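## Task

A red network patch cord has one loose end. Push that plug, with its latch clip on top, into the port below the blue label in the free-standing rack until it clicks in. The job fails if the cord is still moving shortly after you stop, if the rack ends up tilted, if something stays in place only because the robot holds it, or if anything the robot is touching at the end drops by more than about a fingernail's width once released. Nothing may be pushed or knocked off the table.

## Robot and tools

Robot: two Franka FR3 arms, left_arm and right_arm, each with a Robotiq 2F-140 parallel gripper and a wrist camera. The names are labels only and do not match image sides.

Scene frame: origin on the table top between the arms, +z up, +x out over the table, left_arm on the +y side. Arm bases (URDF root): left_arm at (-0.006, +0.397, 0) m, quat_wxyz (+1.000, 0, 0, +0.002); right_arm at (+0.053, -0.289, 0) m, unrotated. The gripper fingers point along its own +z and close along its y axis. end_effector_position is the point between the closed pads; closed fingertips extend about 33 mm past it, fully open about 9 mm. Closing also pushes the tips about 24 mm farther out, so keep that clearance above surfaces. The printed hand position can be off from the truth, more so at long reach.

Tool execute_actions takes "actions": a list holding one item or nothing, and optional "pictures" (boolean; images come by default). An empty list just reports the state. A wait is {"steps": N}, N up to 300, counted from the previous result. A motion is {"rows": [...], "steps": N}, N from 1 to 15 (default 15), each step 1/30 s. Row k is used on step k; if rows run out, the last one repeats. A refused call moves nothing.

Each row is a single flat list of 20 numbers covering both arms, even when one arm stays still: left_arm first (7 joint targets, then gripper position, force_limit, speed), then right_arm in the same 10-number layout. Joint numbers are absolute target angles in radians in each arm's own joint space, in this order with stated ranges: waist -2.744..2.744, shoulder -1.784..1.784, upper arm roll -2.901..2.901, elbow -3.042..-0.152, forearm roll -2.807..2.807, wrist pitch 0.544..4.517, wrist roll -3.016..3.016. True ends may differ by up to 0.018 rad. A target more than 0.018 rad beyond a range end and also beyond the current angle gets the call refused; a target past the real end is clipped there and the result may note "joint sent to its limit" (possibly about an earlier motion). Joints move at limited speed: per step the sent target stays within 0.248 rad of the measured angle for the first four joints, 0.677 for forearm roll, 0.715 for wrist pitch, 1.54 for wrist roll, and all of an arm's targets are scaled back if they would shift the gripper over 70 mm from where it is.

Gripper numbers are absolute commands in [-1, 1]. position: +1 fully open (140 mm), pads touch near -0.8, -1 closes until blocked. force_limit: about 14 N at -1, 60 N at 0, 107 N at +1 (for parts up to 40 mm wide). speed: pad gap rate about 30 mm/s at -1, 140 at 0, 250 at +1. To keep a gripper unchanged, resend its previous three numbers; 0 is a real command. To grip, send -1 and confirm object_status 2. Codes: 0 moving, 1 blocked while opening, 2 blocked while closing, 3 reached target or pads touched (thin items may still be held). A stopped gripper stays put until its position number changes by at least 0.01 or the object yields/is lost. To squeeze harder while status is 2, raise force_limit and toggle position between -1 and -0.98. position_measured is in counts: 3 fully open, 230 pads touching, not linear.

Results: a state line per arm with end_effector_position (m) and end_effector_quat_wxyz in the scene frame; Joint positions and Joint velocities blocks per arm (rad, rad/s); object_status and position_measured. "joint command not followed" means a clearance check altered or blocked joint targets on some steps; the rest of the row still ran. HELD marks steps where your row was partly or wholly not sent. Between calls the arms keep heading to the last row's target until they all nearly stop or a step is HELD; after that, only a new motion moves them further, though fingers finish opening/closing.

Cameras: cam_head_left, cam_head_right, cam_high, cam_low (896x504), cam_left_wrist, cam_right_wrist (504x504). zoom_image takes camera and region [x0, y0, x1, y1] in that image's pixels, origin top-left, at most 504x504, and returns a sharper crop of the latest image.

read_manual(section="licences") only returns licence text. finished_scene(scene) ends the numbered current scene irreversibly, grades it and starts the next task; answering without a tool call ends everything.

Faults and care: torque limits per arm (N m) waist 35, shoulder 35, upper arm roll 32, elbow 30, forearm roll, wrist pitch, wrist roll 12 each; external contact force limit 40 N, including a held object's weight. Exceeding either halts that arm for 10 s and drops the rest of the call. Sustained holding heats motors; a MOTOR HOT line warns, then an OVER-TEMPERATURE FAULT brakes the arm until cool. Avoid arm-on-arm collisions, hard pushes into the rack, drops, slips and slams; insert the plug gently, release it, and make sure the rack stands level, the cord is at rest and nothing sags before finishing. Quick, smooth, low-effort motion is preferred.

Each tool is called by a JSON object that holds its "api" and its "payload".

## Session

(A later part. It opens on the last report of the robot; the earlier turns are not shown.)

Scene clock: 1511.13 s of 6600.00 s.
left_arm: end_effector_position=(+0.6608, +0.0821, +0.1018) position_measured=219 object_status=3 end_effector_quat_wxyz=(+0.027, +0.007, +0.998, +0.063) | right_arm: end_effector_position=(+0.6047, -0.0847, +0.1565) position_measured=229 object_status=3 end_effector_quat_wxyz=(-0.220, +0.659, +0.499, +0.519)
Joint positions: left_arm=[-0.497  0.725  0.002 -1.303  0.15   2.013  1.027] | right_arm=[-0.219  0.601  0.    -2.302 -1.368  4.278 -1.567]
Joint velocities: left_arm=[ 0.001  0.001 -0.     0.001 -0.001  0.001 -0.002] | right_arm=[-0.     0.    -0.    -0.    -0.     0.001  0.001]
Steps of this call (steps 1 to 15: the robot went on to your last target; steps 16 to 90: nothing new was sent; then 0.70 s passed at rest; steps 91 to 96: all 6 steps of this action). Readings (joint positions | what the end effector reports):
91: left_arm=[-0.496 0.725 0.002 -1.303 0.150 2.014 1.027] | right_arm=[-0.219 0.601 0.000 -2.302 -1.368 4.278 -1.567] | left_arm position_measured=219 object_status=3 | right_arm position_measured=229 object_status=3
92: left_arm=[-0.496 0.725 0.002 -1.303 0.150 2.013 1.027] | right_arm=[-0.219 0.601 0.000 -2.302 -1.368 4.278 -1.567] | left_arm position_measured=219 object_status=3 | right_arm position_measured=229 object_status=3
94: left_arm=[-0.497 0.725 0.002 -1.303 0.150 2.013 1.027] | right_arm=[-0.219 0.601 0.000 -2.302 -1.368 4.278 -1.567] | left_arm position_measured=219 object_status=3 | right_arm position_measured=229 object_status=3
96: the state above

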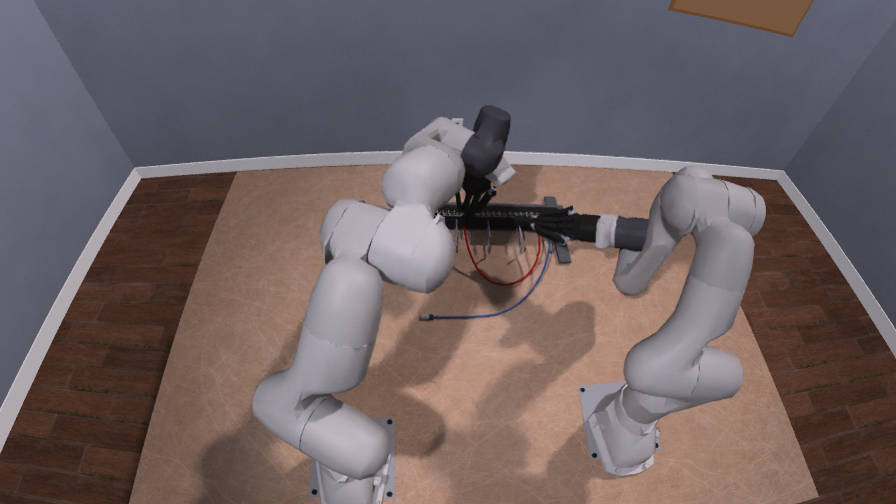

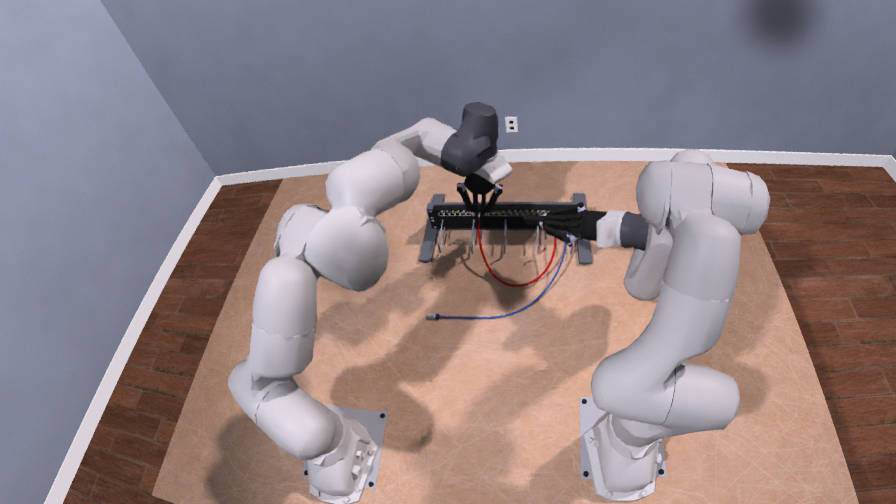

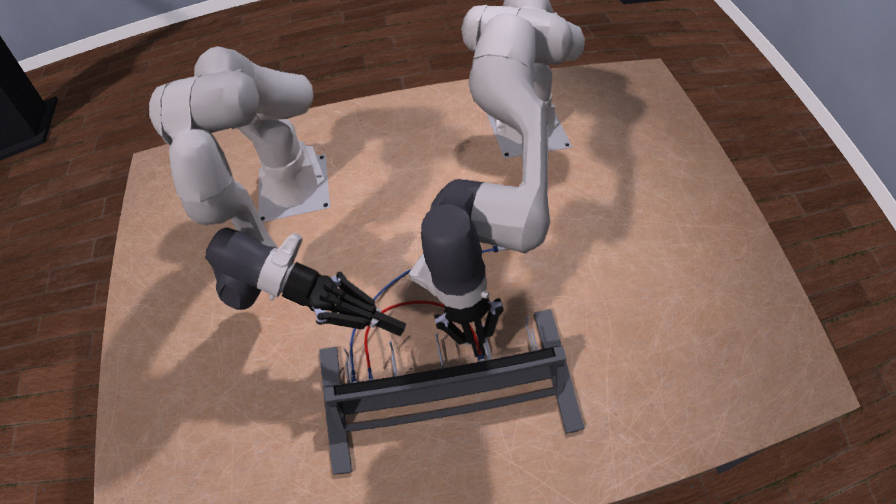

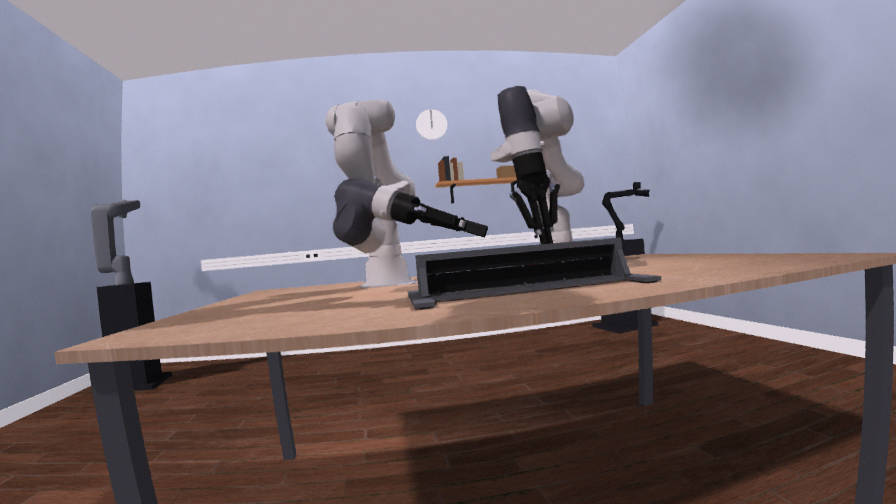

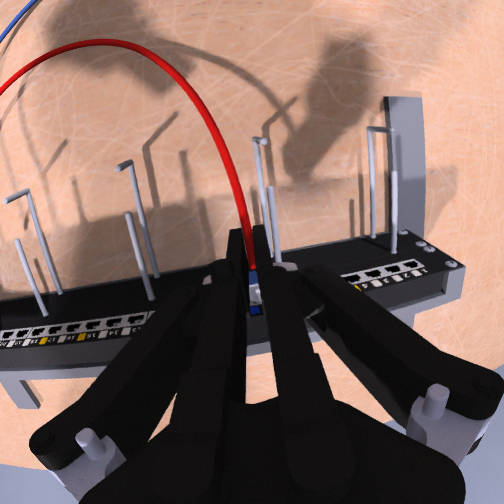

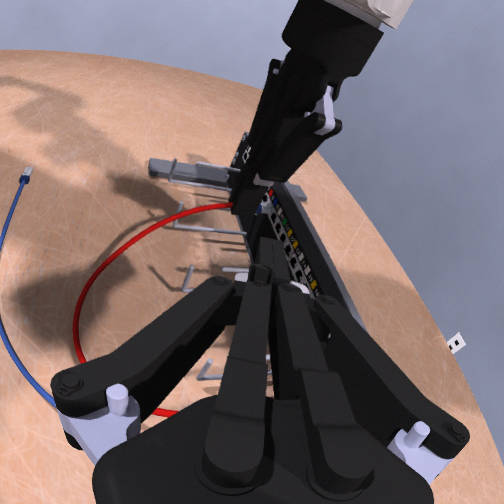

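{"api": "execute_actions", "payload": {"actions": [{"rows": [[-0.4963,0.725,0.002,-1.303,0.15,2.014,1.03,-0.72,-0.5,-0.8,-0.225,0.595,0,-2.298,-1.37,4.28,-1.57,-0.8,0,0],[-0.4963,0.725,0.002,-1.303,0.15,2.014,1.03,-0.72,-0.5,-0.8,-0.234,0.583,0,-2.293,-1.37,4.28,-1.565,-0.8,0,0],[-0.4963,0.725,0.002,-1.303,0.15,2.014,1.03,-0.72,-0.5,-0.8,-0.246,0.565,0,-2.285,-1.37,4.275,-1.56,-0.8,0,0],[-0.4963,0.725,0.002,-1.303,0.15,2.014,1.03,-0.72,-0.5,-0.8,-0.26,0.542,0,-2.275,-1.37,4.27,-1.555,-0.8,0,0],[-0.4963,0.725,0.002,-1.303,0.15,2.014,1.03,-0.72,-0.5,-0.8,-0.274,0.516,0,-2.264,-1.37,4.265,-1.55,-0.8,0,0],[-0.4963,0.725,0.002,-1.303,0.15,2.014,1.03,-0.72,-0.5,-0.8,-0.288,0.49,0,-2.253,-1.37,4.26,-1.545,-0.8,0,0],[-0.4963,0.725,0.002,-1.303,0.15,2.014,1.03,-0.72,-0.5,-0.8,-0.302,0.464,0,-2.242,-1.37,4.25,-1.54,-0.8,0,0],[-0.4963,0.725,0.002,-1.303,0.15,2.014,1.03,-0.72,-0.5,-0.8,-0.315,0.438,0,-2.231,-1.37,4.24,-1.535,-0.8,0,0],[-0.4963,0.725,0.002,-1.303,0.15,2.014,1.03,-0.72,-0.5,-0.8,-0.327,0.412,0,-2.22,-1.37,4.225,-1.53,-0.8,0,0],[-0.4963,0.725,0.002,-1.303,0.15,2.014,1.03,-0.72,-0.5,-0.8,-0.338,0.386,0,-2.209,-1.37,4.21,-1.525,-0.8,0,0],[-0.4963,0.725,0.002,-1.303,0.15,2.014,1.03,-0.72,-0.5,-0.8,-0.348,0.36,0,-2.198,-1.37,4.19,-1.52,-0.8,0,0],[-0.4963,0.725,0.002,-1.303,0.15,2.014,1.03,-0.72,-0.5,-0.8,-0.357,0.334,0,-2.187,-1.365,4.165,-1.515,-0.8,0,0],[-0.4963,0.725,0.002,-1.303,0.15,2.014,1.03,-0.72,-0.5,-0.8,-0.365,0.308,0,-2.175,-1.36,4.135,-1.51,-0.8,0,0],[-0.4963,0.725,0.002,-1.303,0.15,2.014,1.03,-0.72,-0.5,-0.8,-0.373,0.282,0,-2.163,-1.35,4.10,-1.505,-0.8,0,0],[-0.4963,0.725,0.002,-1.303,0.15,2.014,1.03,-0.72,-0.5,-0.8,-0.38,0.256,0,-2.15,-1.34,4.06,-1.5,-0.8,0,0]], "steps": 15}], "pictures": false}}

{"api": "execute_actions", "payload": {"actions": [{"rows": [[-0.4963,0.725,0.002,-1.303,0.15,2.014,1.03,-0.72,-0.5,-0.8,-0.385,0.232,0,-2.138,-1.32,4.015,-1.493,-0.8,0,0],[-0.4963,0.725,0.002,-1.303,0.15,2.014,1.03,-0.72,-0.5,-0.8,-0.389,0.208,0,-2.126,-1.30,3.97,-1.486,-0.8,0,0],[-0.4963,0.725,0.002,-1.303,0.15,2.014,1.03,-0.72,-0.5,-0.8,-0.392,0.185,0,-2.114,-1.275,3.92,-1.48,-0.8,0,0],[-0.4963,0.725,0.002,-1.303,0.15,2.014,1.03,-0.72,-0.5,-0.8,-0.395,0.163,0,-2.102,-1.25,3.87,-1.473,-0.8,0,0],[-0.4963,0.725,0.002,-1.303,0.15,2.014,1.03,-0.72,-0.5,-0.8,-0.397,0.142,0,-2.09,-1.22,3.82,-1.466,-0.8,0,0],[-0.4963,0.725,0.002,-1.303,0.15,2.014,1.03,-0.72,-0.5,-0.8,-0.399,0.122,0,-2.079,-1.19,3.77,-1.46,-0.8,0,0],[-0.4963,0.725,0.002,-1.303,0.15,2.014,1.03,-0.72,-0.5,-0.8,-0.4,0.103,0,-2.068,-1.155,3.72,-1.453,-0.8,0,0],[-0.4963,0.725,0.002,-1.303,0.15,2.014,1.03,-0.72,-0.5,-0.8,-0.4,0.085,0,-2.058,-1.12,3.67,-1.446,-0.8,0,0],[-0.4963,0.725,0.002,-1.303,0.15,2.014,1.03,-0.72,-0.5,-0.8,-0.4,0.068,0,-2.048,-1.08,3.62,-1.44,-0.8,0,0],[-0.4963,0.725,0.002,-1.303,0.15,2.014,1.03,-0.72,-0.5,-0.8,-0.4,0.053,0,-2.039,-1.04,3.565,-1.433,-0.8,0,0],[-0.4963,0.725,0.002,-1.303,0.15,2.014,1.03,-0.72,-0.5,-0.8,-0.4,0.04,0,-2.03,-1.0,3.51,-1.426,-0.8,0,0],[-0.4963,0.725,0.002,-1.303,0.15,2.014,1.03,-0.72,-0.5,-0.8,-0.398,0.028,0,-2.022,-0.96,3.455,-1.42,-0.8,0,0],[-0.4963,0.725,0.002,-1.303,0.15,2.014,1.03,-0.72,-0.5,-0.8,-0.395,0.018,0,-2.014,-0.92,3.40,-1.413,-0.8,0,0],[-0.4963,0.725,0.002,-1.303,0.15,2.014,1.03,-0.72,-0.5,-0.8,-0.392,0.01,0,-2.007,-0.88,3.345,-1.406,-0.8,0,0],[-0.4963,0.725,0.002,-1.303,0.15,2.014,1.03,-0.72,-0.5,-0.8,-0.388,0.005,0,-2.0,-0.84,3.29,-1.4,-0.8,0,0]], "steps": 15}], "pictures": false}}

{"api": "execute_actions", "payload": {"actions": [{"rows": [[-0.4963,0.725,0.002,-1.303,0.15,2.014,1.03,-0.72,-0.5,-0.8,-0.382,0.003,0,-1.995,-0.80,3.235,-1.394,-0.8,0,0],[-0.4963,0.725,0.002,-1.303,0.15,2.014,1.03,-0.72,-0.5,-0.8,-0.375,0.002,0,-1.99,-0.76,3.18,-1.388,-0.8,0,0],[-0.4963,0.725,0.002,-1.303,0.15,2.014,1.03,-0.72,-0.5,-0.8,-0.367,0.002,0,-1.985,-0.72,3.125,-1.382,-0.8,0,0],[-0.4963,0.725,0.002,-1.303,0.15,2.014,1.03,-0.72,-0.5,-0.8,-0.358,0.003,0,-1.98,-0.68,3.07,-1.376,-0.8,0,0],[-0.4963,0.725,0.002,-1.303,0.15,2.014,1.03,-0.72,-0.5,-0.8,-0.348,0.005,0,-1.975,-0.64,3.015,-1.37,-0.8,0,0],[-0.4963,0.725,0.002,-1.303,0.15,2.014,1.03,-0.72,-0.5,-0.8,-0.337,0.008,0,-1.97,-0.60,2.96,-1.364,-0.8,0,0],[-0.4963,0.725,0.002,-1.303,0.15,2.014,1.03,-0.72,-0.5,-0.8,-0.325,0.012,0,-1.964,-0.56,2.905,-1.358,-0.8,0,0],[-0.4963,0.725,0.002,-1.303,0.15,2.014,1.03,-0.72,-0.5,-0.8,-0.312,0.017,0,-1.957,-0.52,2.85,-1.352,-0.8,0,0],[-0.4963,0.725,0.002,-1.303,0.15,2.014,1.03,-0.72,-0.5,-0.8,-0.298,0.023,0,-1.949,-0.48,2.795,-1.346,-0.8,0,0],[-0.4963,0.725,0.002,-1.303,0.15,2.014,1.03,-0.72,-0.5,-0.8,-0.283,0.03,0,-1.94,-0.44,2.74,-1.34,-0.8,0,0],[-0.4963,0.725,0.002,-1.303,0.15,2.014,1.03,-0.72,-0.5,-0.8,-0.267,0.038,0,-1.93,-0.40,2.685,-1.334,-0.8,0,0],[-0.4963,0.725,0.002,-1.303,0.15,2.014,1.03,-0.72,-0.5,-0.8,-0.25,0.048,0,-1.918,-0.36,2.63,-1.328,-0.8,0,0],[-0.4963,0.725,0.002,-1.303,0.15,2.014,1.03,-0.72,-0.5,-0.8,-0.232,0.06,0,-1.904,-0.32,2.575,-1.322,-0.8,0,0],[-0.4963,0.725,0.002,-1.303,0.15,2.014,1.03,-0.72,-0.5,-0.8,-0.213,0.073,0,-1.888,-0.28,2.52,-1.318,-0.8,0,0],[-0.4963,0.725,0.002,-1.303,0.15,2.014,1.03,-0.72,-0.5,-0.8,-0.193,0.088,0,-1.87,-0.24,2.465,-1.315,-0.8,0,0]], "steps": 15}], "pictures": false}}

{"api": "execute_actions", "payload": {"actions": [{"rows": [[-0.4963,0.725,0.002,-1.303,0.15,2.014,1.03,-0.72,-0.5,-0.8,-0.173,0.105,0,-1.85,-0.205,2.41,-1.315,-0.8,0,0],[-0.4963,0.725,0.002,-1.303,0.15,2.014,1.03,-0.72,-0.5,-0.8,-0.153,0.123,0,-1.829,-0.17,2.36,-1.315,-0.8,0,0],[-0.4963,0.725,0.002,-1.303,0.15,2.014,1.03,-0.72,-0.5,-0.8,-0.133,0.141,0,-1.807,-0.14,2.31,-1.315,-0.8,0,0],[-0.4963,0.725,0.002,-1.303,0.15,2.014,1.03,-0.72,-0.5,-0.8,-0.113,0.159,0,-1.785,-0.11,2.26,-1.315,-0.8,0,0],[-0.4963,0.725,0.002,-1.303,0.15,2.014,1.03,-0.72,-0.5,-0.8,-0.093,0.177,0,-1.763,-0.085,2.215,-1.315,-0.8,0,0],[-0.4963,0.725,0.002,-1.303,0.15,2.014,1.03,-0.72,-0.5,-0.8,-0.073,0.195,0,-1.741,-0.065,2.17,-1.315,-0.8,0,0],[-0.4963,0.725,0.002,-1.303,0.15,2.014,1.03,-0.72,-0.5,-0.8,-0.053,0.213,0,-1.719,-0.045,2.13,-1.315,-0.8,0,0],[-0.4963,0.725,0.002,-1.303,0.15,2.014,1.03,-0.72,-0.5,-0.8,-0.033,0.231,0,-1.697,-0.03,2.09,-1.315,-0.8,0,0],[-0.4963,0.725,0.002,-1.303,0.15,2.014,1.03,-0.72,-0.5,-0.8,-0.013,0.249,0,-1.675,-0.02,2.055,-1.315,-0.8,0,0],[-0.4963,0.725,0.002,-1.303,0.15,2.014,1.03,-0.72,-0.5,-0.8,0.007,0.267,0,-1.653,-0.01,2.025,-1.315,-0.8,0,0],[-0.4963,0.725,0.002,-1.303,0.15,2.014,1.03,-0.72,-0.5,-0.8,0.027,0.285,0,-1.631,0,2.0,-1.315,-0.8,0,0],[-0.4963,0.725,0.002,-1.303,0.15,2.014,1.03,-0.72,-0.5,-0.8,0.047,0.303,0,-1.609,0,1.975,-1.315,-0.8,0,0],[-0.4963,0.725,0.002,-1.303,0.15,2.014,1.03,-0.72,-0.5,-0.8,0.066,0.32,0,-1.588,0,1.955,-1.315,-0.8,0,0],[-0.4963,0.725,0.002,-1.303,0.15,2.014,1.03,-0.72,-0.5,-0.8,0.084,0.336,0,-1.568,0,1.935,-1.315,-0.8,0,0],[-0.4963,0.725,0.002,-1.303,0.15,2.014,1.03,-0.72,-0.5,-0.8,0.1,0.35,0,-1.55,0,1.92,-1.315,-0.8,0,0]], "steps": 15}], "pictures": true}}

Scene clock: 1568.87 s of 6600.00 s.
left_arm: end_effector_position=(+0.6608, +0.0821, +0.1018) position_measured=219 object_status=3 end_effector_quat_wxyz=(+0.027, +0.007, +0.998, +0.063) | right_arm: end_effector_position=(+0.7068, -0.2042, +0.3223) position_measured=229 object_status=3 end_effector_quat_wxyz=(-0.021, +0.631, +0.503, +0.590)
Joint positions: left_arm=[-0.497  0.725  0.002 -1.303  0.15   2.013  1.027] | right_arm=[-0.362  0.313  0.    -2.177 -1.359  4.169 -1.537]
Joint velocities: left_arm=[-0.001 -0.     0.    -0.001  0.     0.    -0.   ] | right_arm=[-0.238 -0.763 -0.006  0.361  0.159 -0.649  0.108]
Steps of this call (steps 1 to 15: the robot went on to your last target; steps 16 to 90: nothing new was sent; then 54.23 s passed at rest; steps 91 to 105: all 15 steps of this action). Readings (joint positions | what the end effector reports):
91: left_arm=[-0.497 0.725 0.002 -1.303 0.150 2.013 1.027] | right_arm=[-0.220 0.600 0.000 -2.302 -1.368 4.278 -1.567] | left_arm position_measured=219 object_status=3 | right_arm position_measured=229 object_status=3
92: left_arm=[-0.497 0.725 0.002 -1.303 0.150 2.013 1.027] | right_arm=[-0.222 0.598 0.001 -2.301 -1.369 4.278 -1.567] | left_arm position_measured=219 object_status=3 | right_arm position_measured=229 object_status=3
94: left_arm=[-0.497 0.725 0.002 -1.303 0.150 2.013 1.027] | right_arm=[-0.235 0.582 0.002 -2.294 -1.369 4.276 -1.566] | left_arm position_measured=219 object_status=3 | right_arm position_measured=229 object_status=3
98: left_arm=[-0.497 0.725 0.002 -1.303 0.150 2.013 1.027] | right_arm=[-0.284 0.499 0.002 -2.258 -1.370 4.263 -1.559] | left_arm position_measured=219 object_status=3 | right_arm position_measured=229 object_status=3
105: the state above

Scene clock: 1569.37 s of 6600.00 s.
left_arm: end_effector_position=(+0.6608, +0.0821, +0.1018) position_measured=219 object_status=3 end_effector_quat_wxyz=(+0.027, +0.007, +0.998, +0.063) | right_arm: end_effector_position=(+0.8056, -0.3722, +0.5074) position_measured=229 object_status=3 end_effector_quat_wxyz=(+0.215, +0.702, +0.335, +0.590)
Joint positions: left_arm=[-0.497  0.725  0.002 -1.303  0.15   2.013  1.027] | right_arm=[-0.394  0.06   0.    -2.042 -1.067  3.696 -1.482]
Joint velocities: left_arm=[-0.     0.     0.001  0.    -0.001  0.    -0.001] | right_arm=[ 0.011 -0.302  0.001  0.224  0.812 -1.07   0.11 ]
Steps of this call (steps 1 to 15: all 15 steps of this action). Readings (joint positions | what the end effector reports):
1: left_arm=[-0.497 0.725 0.002 -1.303 0.150 2.013 1.027] | right_arm=[-0.370 0.288 0.000 -2.165 -1.351 4.144 -1.533] | left_arm position_measured=219 object_status=3 | right_arm position_measured=229 object_status=3
2: left_arm=[-0.497 0.725 0.002 -1.303 0.150 2.013 1.027] | right_arm=[-0.376 0.264 0.000 -2.154 -1.340 4.117 -1.529] | left_arm position_measured=219 object_status=3 | right_arm position_measured=229 object_status=3
4: left_arm=[-0.497 0.725 0.002 -1.303 0.150 2.013 1.027] | right_arm=[-0.384 0.221 0.000 -2.132 -1.314 4.058 -1.521] | left_arm position_measured=219 object_status=3 | right_arm position_measured=229 object_status=3
8: left_arm=[-0.497 0.725 0.002 -1.303 0.150 2.013 1.027] | right_arm=[-0.393 0.151 0.000 -2.095 -1.243 3.935 -1.507] | left_arm position_measured=219 object_status=3 | right_arm position_measured=229 object_status=3
15: the state above

Scene clock: 1569.87 s of 6600.00 s.
left_arm: end_effector_position=(+0.6608, +0.0821, +0.1018) position_measured=219 object_status=3 end_effector_quat_wxyz=(+0.027, +0.007, +0.998, +0.063) | right_arm: end_effector_position=(+0.8227, -0.4904, +0.4769) position_measured=229 object_status=3 end_effector_quat_wxyz=(+0.188, +0.867, +0.016, +0.461)
Joint positions: left_arm=[-0.497  0.725  0.002 -1.303  0.15   2.013  1.027] | right_arm=[-0.278  0.037 -0.002 -1.931 -0.527  2.989 -1.411]
Joint velocities: left_arm=[ 0.     0.001 -0.001 -0.001  0.    -0.    -0.002] | right_arm=[ 0.381  0.205  0.001  0.286  0.939 -1.278  0.124]
Steps of this call (steps 1 to 15: all 15 steps of this action). Readings (joint positions | what the end effector reports):
1: left_arm=[-0.497 0.725 0.002 -1.303 0.150 2.013 1.027] | right_arm=[-0.393 0.051 0.000 -2.034 -1.036 3.657 -1.478] | left_arm position_measured=219 object_status=3 | right_arm position_measured=229 object_status=3
2: left_arm=[-0.497 0.725 0.002 -1.303 0.150 2.013 1.027] | right_arm=[-0.391 0.042 0.000 -2.027 -1.004 3.615 -1.474] | left_arm position_measured=219 object_status=3 | right_arm position_measured=229 object_status=3
4: left_arm=[-0.497 0.725 0.002 -1.303 0.150 2.013 1.027] | right_arm=[-0.384 0.028 0.000 -2.013 -0.934 3.525 -1.465] | left_arm position_measured=219 object_status=3 | right_arm position_measured=229 object_status=3
8: left_arm=[-0.497 0.725 0.002 -1.303 0.150 2.013 1.027] | right_arm=[-0.357 0.016 -0.000 -1.987 -0.782 3.328 -1.445] | left_arm position_measured=219 object_status=3 | right_arm position_measured=229 object_status=3
15: the state above

Scene clock: 1570.37 s of 6600.00 s.
left_arm: end_effector_position=(+0.6608, +0.0821, +0.1018) position_measured=219 object_status=3 end_effector_quat_wxyz=(+0.027, +0.007, +0.998, +0.063) | right_arm: end_effector_position=(+0.8184, -0.3513, +0.3285) position_measured=229 object_status=3 end_effector_quat_wxyz=(+0.051, +0.965, -0.073, +0.246)
Joint positions: left_arm=[-0.497  0.725  0.002 -1.303  0.15   2.013  1.027] | right_arm=[-0.045  0.225 -0.004 -1.7   -0.166  2.415 -1.374]
Joint velocities: left_arm=[-0.    -0.001 -0.001 -0.002 -0.     0.001 -0.001] | right_arm=[ 0.509  0.444  0.015  0.515  0.405 -0.915  0.051]
Steps of this call (steps 1 to 15: all 15 steps of this action). Readings (joint positions | what the end effector reports):
1: left_arm=[-0.497 0.725 0.002 -1.303 0.150 2.013 1.027] | right_arm=[-0.265 0.045 -0.002 -1.920 -0.494 2.945 -1.408] | left_arm position_measured=219 object_status=3 | right_arm position_measured=229 object_status=3
2: left_arm=[-0.497 0.725 0.002 -1.303 0.150 2.013 1.027] | right_arm=[-0.251 0.054 -0.002 -1.908 -0.462 2.901 -1.404] | left_arm position_measured=219 object_status=3 | right_arm position_measured=229 object_status=3
4: left_arm=[-0.497 0.725 0.002 -1.303 0.150 2.013 1.027] | right_arm=[-0.222 0.075 -0.002 -1.882 -0.401 2.817 -1.398] | left_arm position_measured=219 object_status=3 | right_arm position_measured=229 object_status=3
8: left_arm=[-0.497 0.725 0.002 -1.303 0.150 2.013 1.027] | right_arm=[-0.162 0.124 -0.003 -1.823 -0.296 2.660 -1.387] | left_arm position_measured=219 object_status=3 | right_arm position_measured=229 object_status=3
15: the state above

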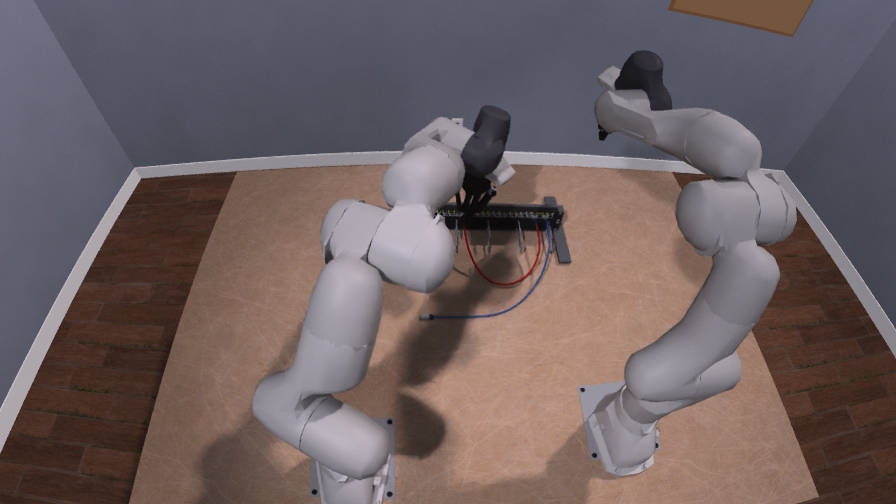

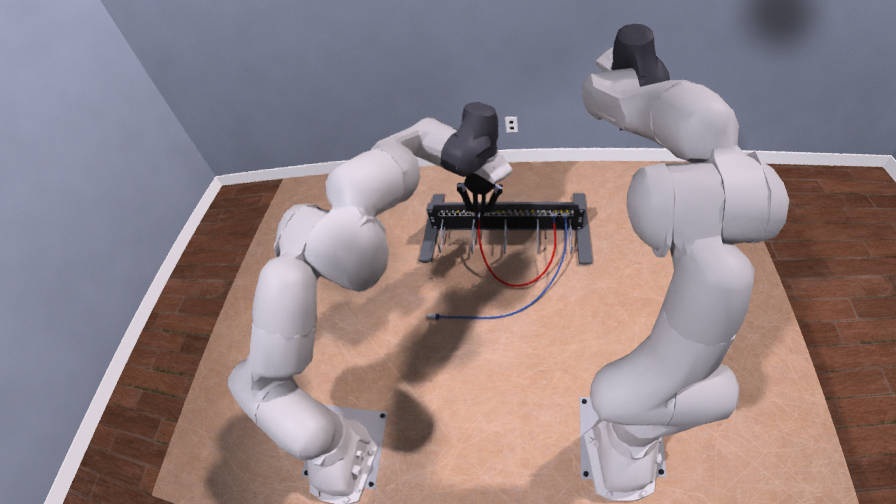

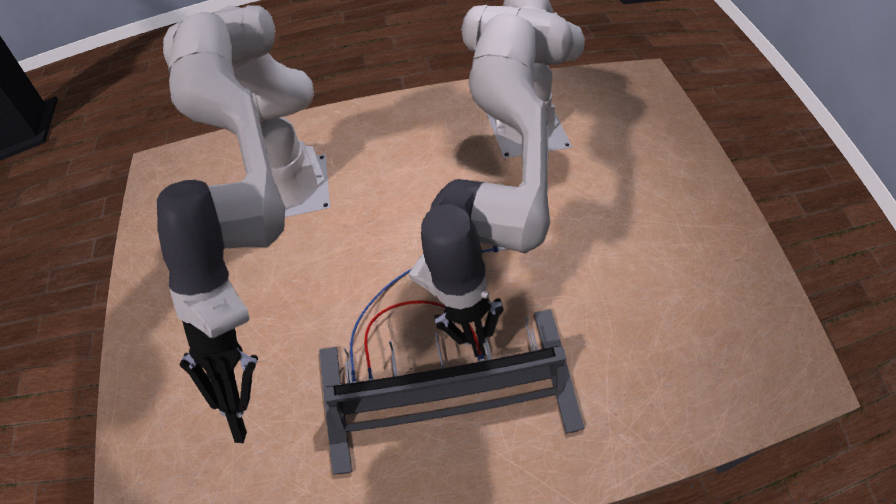

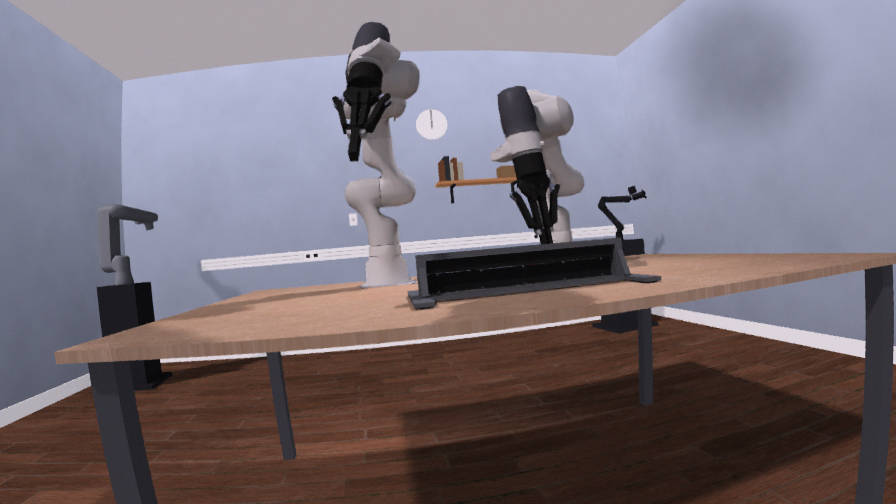

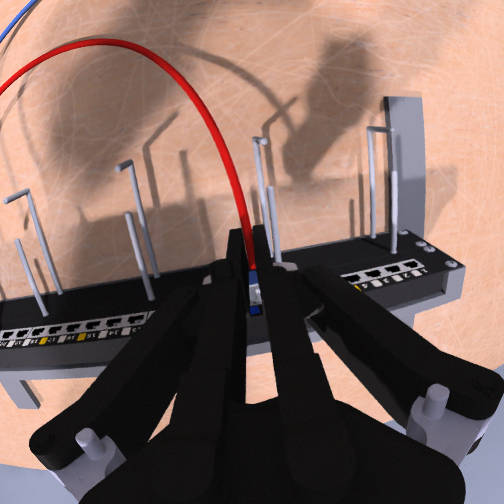

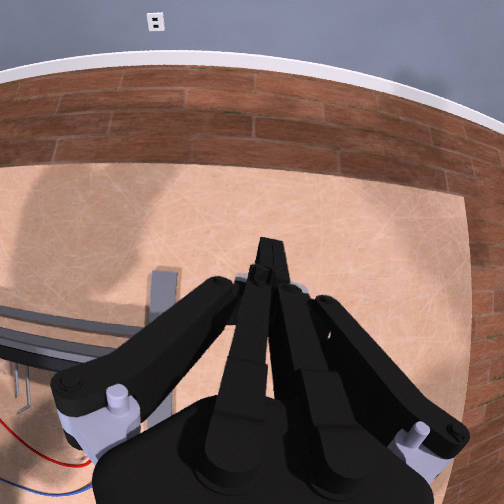

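{"api": "execute_actions", "payload": {"actions": [{"rows": [[-0.4963,0.725,0.002,-1.303,0.15,2.014,1.03,-0.72,-0.5,-0.8,0.102,0.358,0,-1.538,0.01,1.918,-1.33,-0.8,0,0],[-0.4963,0.725,0.002,-1.303,0.15,2.014,1.03,-0.72,-0.5,-0.8,0.105,0.372,0,-1.518,0.025,1.915,-1.345,-0.8,0,0],[-0.4963,0.725,0.002,-1.303,0.15,2.014,1.03,-0.72,-0.5,-0.8,0.109,0.392,0,-1.492,0.045,1.91,-1.36,-0.8,0,0],[-0.4963,0.725,0.002,-1.303,0.15,2.014,1.03,-0.72,-0.5,-0.8,0.114,0.416,0,-1.462,0.065,1.905,-1.375,-0.8,0,0],[-0.4963,0.725,0.002,-1.303,0.15,2.014,1.03,-0.72,-0.5,-0.8,0.119,0.442,0,-1.43,0.085,1.9,-1.39,-0.8,0,0],[-0.4963,0.725,0.002,-1.303,0.15,2.014,1.03,-0.72,-0.5,-0.8,0.124,0.469,0,-1.398,0.105,1.895,-1.405,-0.8,0,0],[-0.4963,0.725,0.002,-1.303,0.15,2.014,1.03,-0.72,-0.5,-0.8,0.129,0.497,0,-1.366,0.125,1.89,-1.42,-0.8,0,0],[-0.4963,0.725,0.002,-1.303,0.15,2.014,1.03,-0.72,-0.5,-0.8,0.134,0.525,0,-1.334,0.145,1.885,-1.435,-0.8,0,0],[-0.4963,0.725,0.002,-1.303,0.15,2.014,1.03,-0.72,-0.5,-0.8,0.138,0.553,0,-1.302,0.165,1.88,-1.45,-0.8,0,0],[-0.4963,0.725,0.002,-1.303,0.15,2.014,1.03,-0.72,-0.5,-0.8,0.142,0.581,0,-1.272,0.185,1.876,-1.465,-0.8,0,0],[-0.4963,0.725,0.002,-1.303,0.15,2.014,1.03,-0.72,-0.5,-0.8,0.146,0.609,0,-1.243,0.205,1.873,-1.48,-0.8,0,0],[-0.4963,0.725,0.002,-1.303,0.15,2.014,1.03,-0.72,-0.5,-0.8,0.149,0.636,0,-1.216,0.222,1.87,-1.49,-0.8,0,0],[-0.4963,0.725,0.002,-1.303,0.15,2.014,1.03,-0.72,-0.5,-0.8,0.151,0.662,0,-1.193,0.236,1.868,-1.5,-0.8,0,0],[-0.4963,0.725,0.002,-1.303,0.15,2.014,1.03,-0.72,-0.5,-0.8,0.152,0.684,0,-1.175,0.245,1.867,-1.5,-0.8,0,0],[-0.4963,0.725,0.002,-1.303,0.15,2.014,1.03,-0.72,-0.5,-0.8,0.153,0.70,0,-1.164,0.25,1.866,-1.5,-0.8,0,0]], "steps": 15}], "pictures": false}}

{"api": "execute_actions", "payload": {"actions": [{"steps": 15}]}}

Scene clock: 1589.07 s of 6600.00 s.
left_arm: end_effector_position=(+0.6608, +0.0821, +0.1018) position_measured=219 object_status=3 end_effector_quat_wxyz=(+0.027, +0.007, +0.998, +0.063) | right_arm: end_effector_position=(+0.7827, -0.1222, +0.1956) position_measured=229 object_status=3 end_effector_quat_wxyz=(-0.100, +0.995, -0.029, -0.002)
Joint positions: left_arm=[-0.497  0.725  0.002 -1.303  0.15   2.013  1.027] | right_arm=[ 0.149  0.65  -0.    -1.206  0.207  1.882 -1.425]
Joint velocities: left_arm=[ 0.    -0.001 -0.     0.    -0.    -0.     0.   ] | right_arm=[ 0.067  0.667  0.002  0.498  0.353 -0.064 -0.238]
Steps of this call (steps 1 to 45: the robot went on to your last target; steps 46 to 110: nothing new was sent; then 14.53 s passed at rest; steps 111 to 125: all 15 steps of this action). Readings (joint positions | what the end effector reports):
111: left_arm=[-0.497 0.725 0.002 -1.303 0.150 2.013 1.027] | right_arm=[0.101 0.352 0.002 -1.549 0.000 1.922 -1.320] | left_arm position_measured=219 object_status=3 | right_arm position_measured=229 object_status=3
112: left_arm=[-0.497 0.725 0.002 -1.303 0.150 2.013 1.027] | right_arm=[0.101 0.356 0.002 -1.541 0.005 1.920 -1.322] | left_arm position_measured=219 object_status=3 | right_arm position_measured=229 object_status=3
114: left_arm=[-0.497 0.725 0.002 -1.303 0.150 2.013 1.027] | right_arm=[0.104 0.378 0.001 -1.506 0.025 1.917 -1.330] | left_arm position_measured=219 object_status=3 | right_arm position_measured=229 object_status=3
118: left_arm=[-0.497 0.725 0.002 -1.303 0.150 2.013 1.027] | right_arm=[0.120 0.462 -0.000 -1.395 0.087 1.905 -1.358] | left_arm position_measured=219 object_status=3 | right_arm position_measured=229 object_status=3
125: the state above

Scene clock: 1589.57 s of 6600.00 s.
left_arm: end_effector_position=(+0.6608, +0.0821, +0.1018) position_measured=219 object_status=3 end_effector_quat_wxyz=(+0.027, +0.007, +0.998, +0.063) | right_arm: end_effector_position=(+0.7832, -0.1079, +0.1780) position_measured=229 object_status=3 end_effector_quat_wxyz=(-0.117, +0.993, -0.005, -0.013)
Joint positions: left_arm=[-0.497  0.725  0.002 -1.303  0.15   2.013  1.027] | right_arm=[ 0.153  0.701 -0.    -1.166  0.247  1.869 -1.482]
Joint velocities: left_arm=[ 0.001 -0.003 -0.001  0.     0.     0.001  0.002] | right_arm=[ 0.    -0.     0.    -0.001  0.005 -0.003 -0.045]
Steps of this call (steps 1 to 15: the robot went on to your last target). Readings (joint positions | what the end effector reports):
1: left_arm=[-0.497 0.725 0.002 -1.303 0.150 2.013 1.027] | right_arm=[0.151 0.669 -0.000 -1.194 0.217 1.880 -1.432] | left_arm position_measured=219 object_status=3 | right_arm position_measured=229 object_status=3
2: left_arm=[-0.497 0.725 0.002 -1.303 0.150 2.013 1.027] | right_arm=[0.152 0.683 -0.000 -1.186 0.224 1.877 -1.439] | left_arm position_measured=219 object_status=3 | right_arm position_measured=229 object_status=3
4: left_arm=[-0.497 0.725 0.002 -1.303 0.150 2.013 1.027] | right_arm=[0.153 0.700 -0.000 -1.179 0.234 1.873 -1.450] | left_arm position_measured=219 object_status=3 | right_arm position_measured=229 object_status=3
8: left_arm=[-0.497 0.725 0.002 -1.303 0.150 2.013 1.027] | right_arm=[0.153 0.705 -0.000 -1.171 0.243 1.870 -1.466] | left_arm position_measured=219 object_status=3 | right_arm position_measured=229 object_status=3
15: the state above

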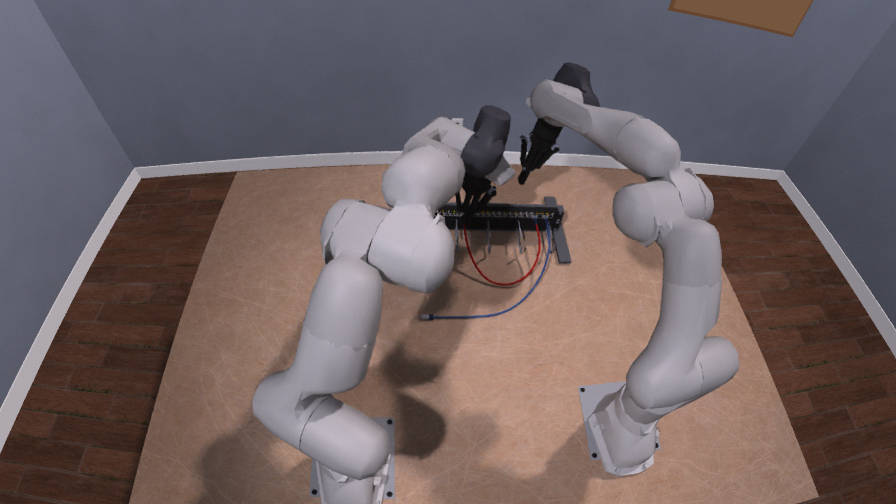

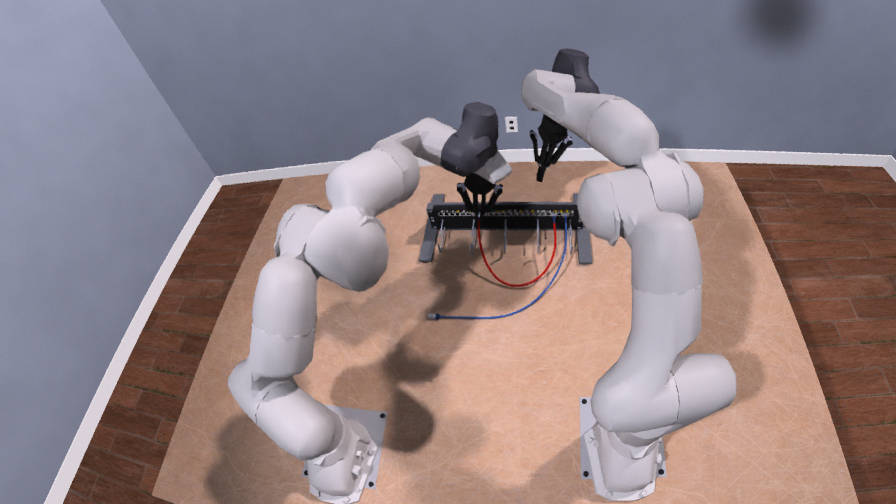

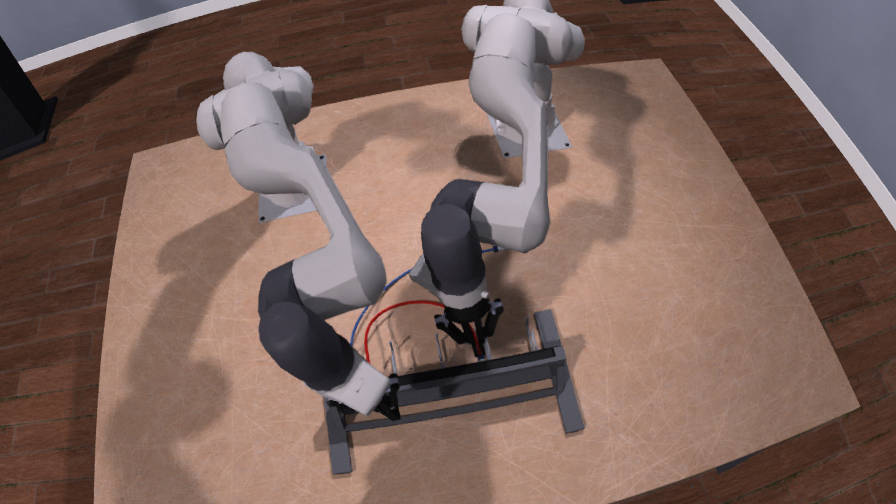

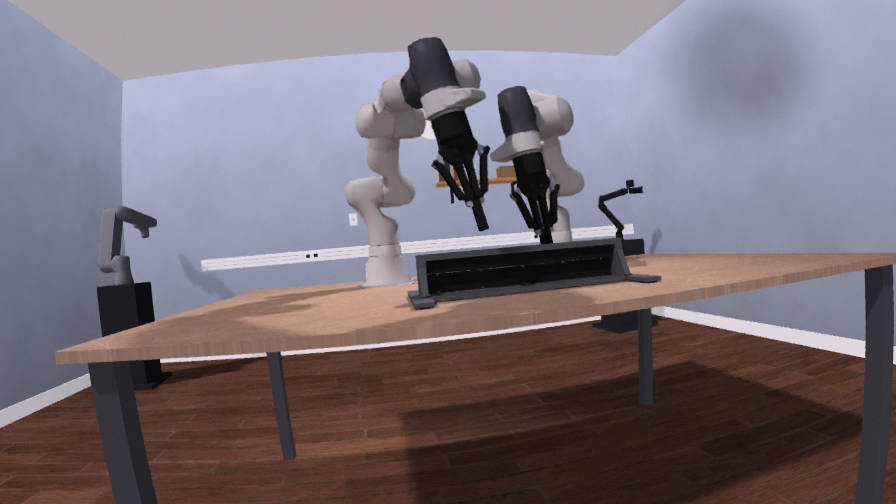

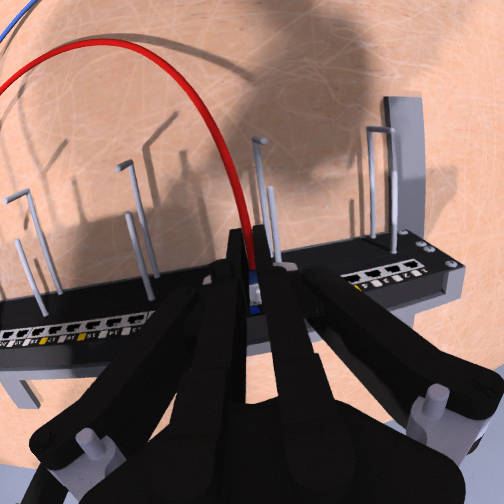

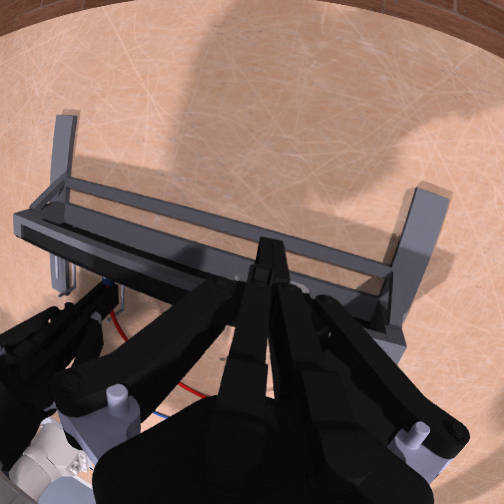

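{"api": "execute_actions", "payload": {"actions": [{"rows": [[-0.4963,0.725,0.002,-1.303,0.15,2.014,1.03,-0.72,-0.5,-0.8,0.153,0.702,0,-1.168,0.25,1.885,-1.5,-0.8,0,0],[-0.4963,0.725,0.002,-1.303,0.15,2.014,1.03,-0.72,-0.5,-0.8,0.153,0.705,0,-1.175,0.25,1.902,-1.5,-0.8,0,0],[-0.4963,0.725,0.002,-1.303,0.15,2.014,1.03,-0.72,-0.5,-0.8,0.153,0.709,0,-1.184,0.25,1.918,-1.5,-0.8,0,0],[-0.4963,0.725,0.002,-1.303,0.15,2.014,1.03,-0.72,-0.5,-0.8,0.153,0.713,0,-1.193,0.25,1.933,-1.5,-0.8,0,0],[-0.4963,0.725,0.002,-1.303,0.15,2.014,1.03,-0.72,-0.5,-0.8,0.153,0.717,0,-1.202,0.25,1.947,-1.5,-0.8,0,0],[-0.4963,0.725,0.002,-1.303,0.15,2.014,1.03,-0.72,-0.5,-0.8,0.153,0.722,0,-1.211,0.25,1.961,-1.5,-0.8,0,0],[-0.4963,0.725,0.002,-1.303,0.15,2.014,1.03,-0.72,-0.5,-0.8,0.153,0.727,0,-1.22,0.25,1.975,-1.5,-0.8,0,0],[-0.4963,0.725,0.002,-1.303,0.15,2.014,1.03,-0.72,-0.5,-0.8,0.153,0.732,0,-1.229,0.25,1.989,-1.5,-0.8,0,0],[-0.4963,0.725,0.002,-1.303,0.15,2.014,1.03,-0.72,-0.5,-0.8,0.153,0.737,0,-1.237,0.25,2.002,-1.5,-0.8,0,0],[-0.4963,0.725,0.002,-1.303,0.15,2.014,1.03,-0.72,-0.5,-0.8,0.153,0.742,0,-1.245,0.25,2.014,-1.5,-0.8,0,0],[-0.4963,0.725,0.002,-1.303,0.15,2.014,1.03,-0.72,-0.5,-0.8,0.153,0.747,0,-1.252,0.25,2.024,-1.5,-0.8,0,0],[-0.4963,0.725,0.002,-1.303,0.15,2.014,1.03,-0.72,-0.5,-0.8,0.153,0.752,0,-1.259,0.25,2.031,-1.5,-0.8,0,0],[-0.4963,0.725,0.002,-1.303,0.15,2.014,1.03,-0.72,-0.5,-0.8,0.153,0.757,0,-1.265,0.25,2.035,-1.5,-0.8,0,0],[-0.4963,0.725,0.002,-1.303,0.15,2.014,1.03,-0.72,-0.5,-0.8,0.153,0.761,0,-1.27,0.25,2.037,-1.5,-0.8,0,0],[-0.4963,0.725,0.002,-1.303,0.15,2.014,1.03,-0.72,-0.5,-0.8,0.153,0.764,0,-1.272,0.25,2.037,-1.5,-0.8,0,0]], "steps": 15}], "pictures": false}}

{"api": "execute_actions", "payload": {"actions": [{"steps": 12}]}}

Scene clock: 1605.17 s of 6600.00 s.
left_arm: end_effector_position=(+0.6608, +0.0821, +0.1018) position_measured=219 object_status=3 end_effector_quat_wxyz=(+0.027, +0.007, +0.998, +0.063) | right_arm: end_effector_position=(+0.7809, -0.1146, +0.1027) position_measured=229 object_status=3 end_effector_quat_wxyz=(-0.111, +0.994, -0.015, -0.019)
Joint positions: left_arm=[-0.497  0.725  0.002 -1.303  0.15   2.013  1.027] | right_arm=[ 0.153  0.756 -0.    -1.26   0.248  2.004 -1.496]
Joint velocities: left_arm=[ 0.    -0.001 -0.001 -0.001  0.001 -0.     0.001] | right_arm=[ 0.001  0.163  0.    -0.156 -0.001  0.177 -0.002]
Steps of this call (steps 1 to 30: the robot went on to your last target; steps 31 to 90: nothing new was sent; then 12.10 s passed at rest; steps 91 to 105: all 15 steps of this action). Readings (joint positions | what the end effector reports):
91: left_arm=[-0.497 0.725 0.002 -1.303 0.150 2.013 1.027] | right_arm=[0.153 0.701 -0.000 -1.166 0.248 1.870 -1.496] | left_arm position_measured=219 object_status=3 | right_arm position_measured=229 object_status=3
92: left_arm=[-0.497 0.725 0.002 -1.303 0.150 2.013 1.027] | right_arm=[0.153 0.701 -0.000 -1.167 0.248 1.876 -1.496] | left_arm position_measured=219 object_status=3 | right_arm position_measured=229 object_status=3
94: left_arm=[-0.497 0.725 0.002 -1.303 0.150 2.013 1.027] | right_arm=[0.153 0.701 -0.000 -1.176 0.248 1.892 -1.496] | left_arm position_measured=219 object_status=3 | right_arm position_measured=229 object_status=3
98: left_arm=[-0.497 0.725 0.002 -1.303 0.150 2.013 1.027] | right_arm=[0.153 0.714 -0.000 -1.206 0.248 1.934 -1.496] | left_arm position_measured=219 object_status=3 | right_arm position_measured=229 object_status=3
105: the state above

Scene clock: 1605.57 s of 6600.00 s.
left_arm: end_effector_position=(+0.6608, +0.0821, +0.1018) position_measured=219 object_status=3 end_effector_quat_wxyz=(+0.027, +0.007, +0.998, +0.063) | right_arm: end_effector_position=(+0.7829, -0.1157, +0.0921) position_measured=229 object_status=3 end_effector_quat_wxyz=(-0.110, +0.994, -0.017, -0.016)
Joint positions: left_arm=[-0.497  0.725  0.002 -1.303  0.15   2.013  1.027] | right_arm=[ 0.153  0.766 -0.    -1.272  0.248  2.032 -1.496]
Joint velocities: left_arm=[-0.     0.001 -0.     0.001 -0.    -0.001  0.002] | right_arm=[ 0.002 -0.004 -0.     0.001  0.     0.019 -0.002]
Steps of this call (steps 1 to 12: the robot went on to your last target). Readings (joint positions | what the end effector reports):
1: left_arm=[-0.497 0.725 0.002 -1.303 0.150 2.013 1.027] | right_arm=[0.153 0.761 -0.000 -1.265 0.248 2.009 -1.496] | left_arm position_measured=219 object_status=3 | right_arm position_measured=229 object_status=3
2: left_arm=[-0.497 0.725 0.002 -1.303 0.150 2.013 1.027] | right_arm=[0.153 0.765 -0.000 -1.268 0.248 2.013 -1.496] | left_arm position_measured=219 object_status=3 | right_arm position_measured=229 object_status=3
4: left_arm=[-0.497 0.725 0.002 -1.303 0.150 2.013 1.027] | right_arm=[0.153 0.768 -0.000 -1.271 0.248 2.019 -1.496] | left_arm position_measured=219 object_status=3 | right_arm position_measured=229 object_status=3
8: left_arm=[-0.497 0.725 0.002 -1.303 0.150 2.013 1.027] | right_arm=[0.153 0.767 -0.000 -1.272 0.248 2.028 -1.496] | left_arm position_measured=219 object_status=3 | right_arm position_measured=229 object_status=3
12: the state above

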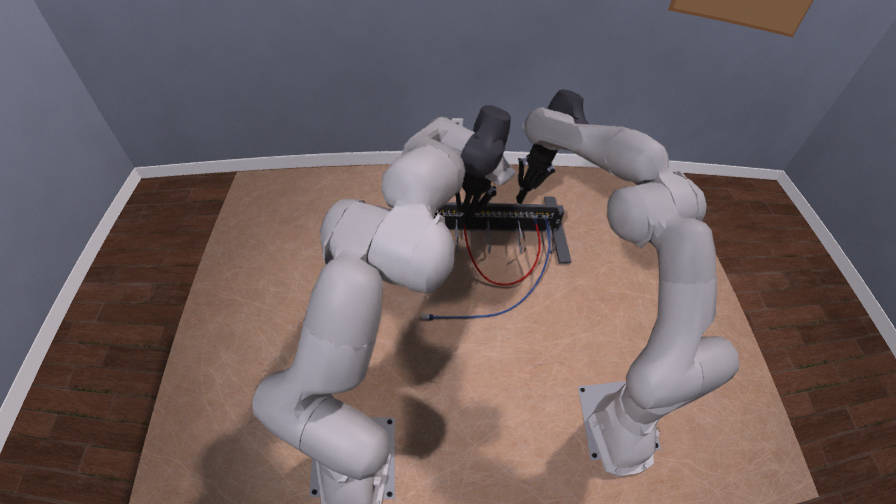

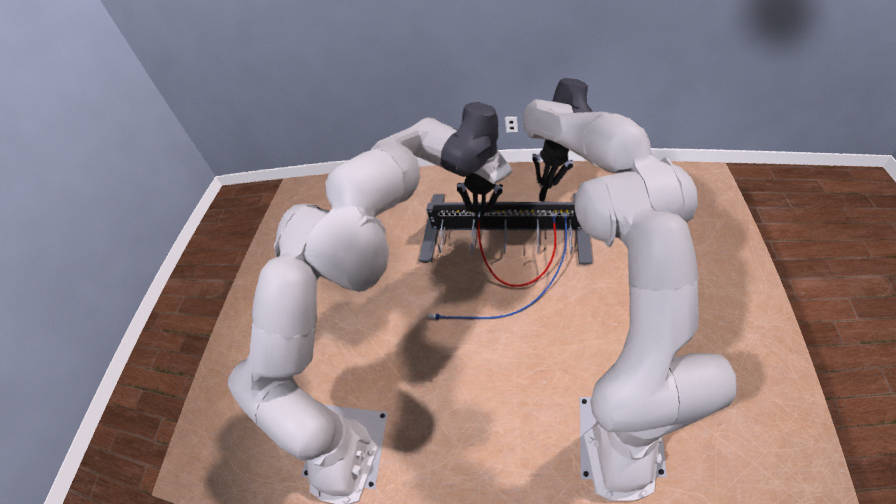

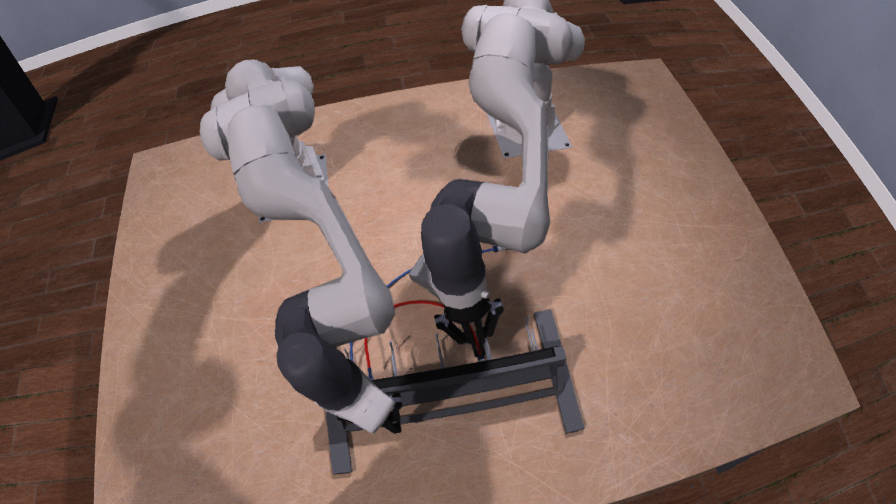

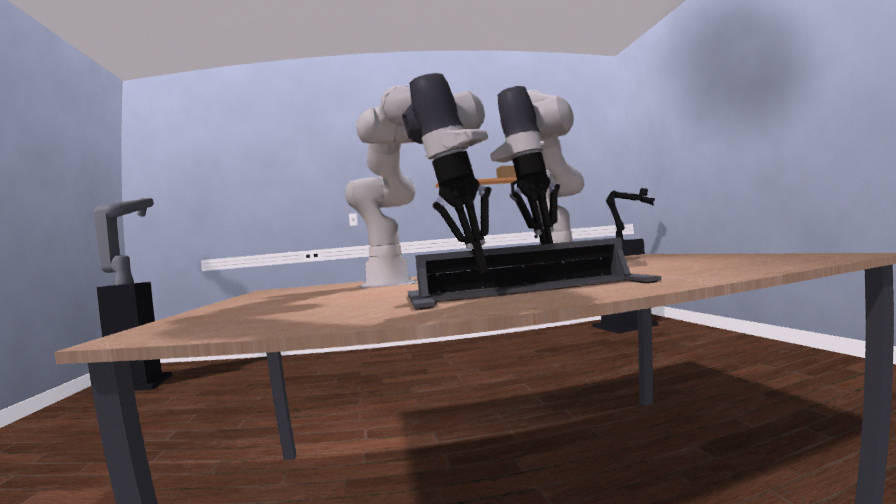

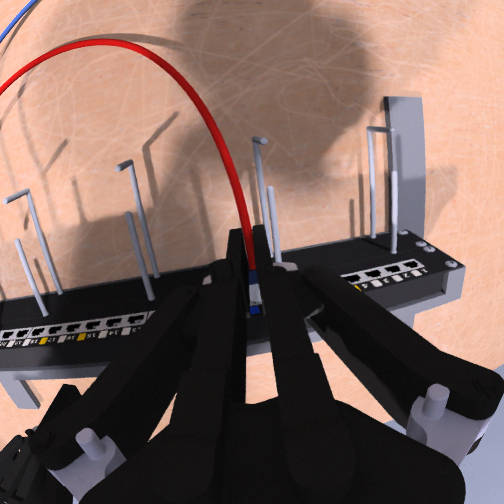

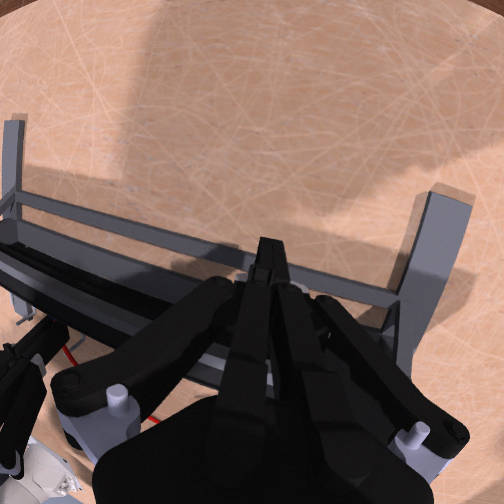

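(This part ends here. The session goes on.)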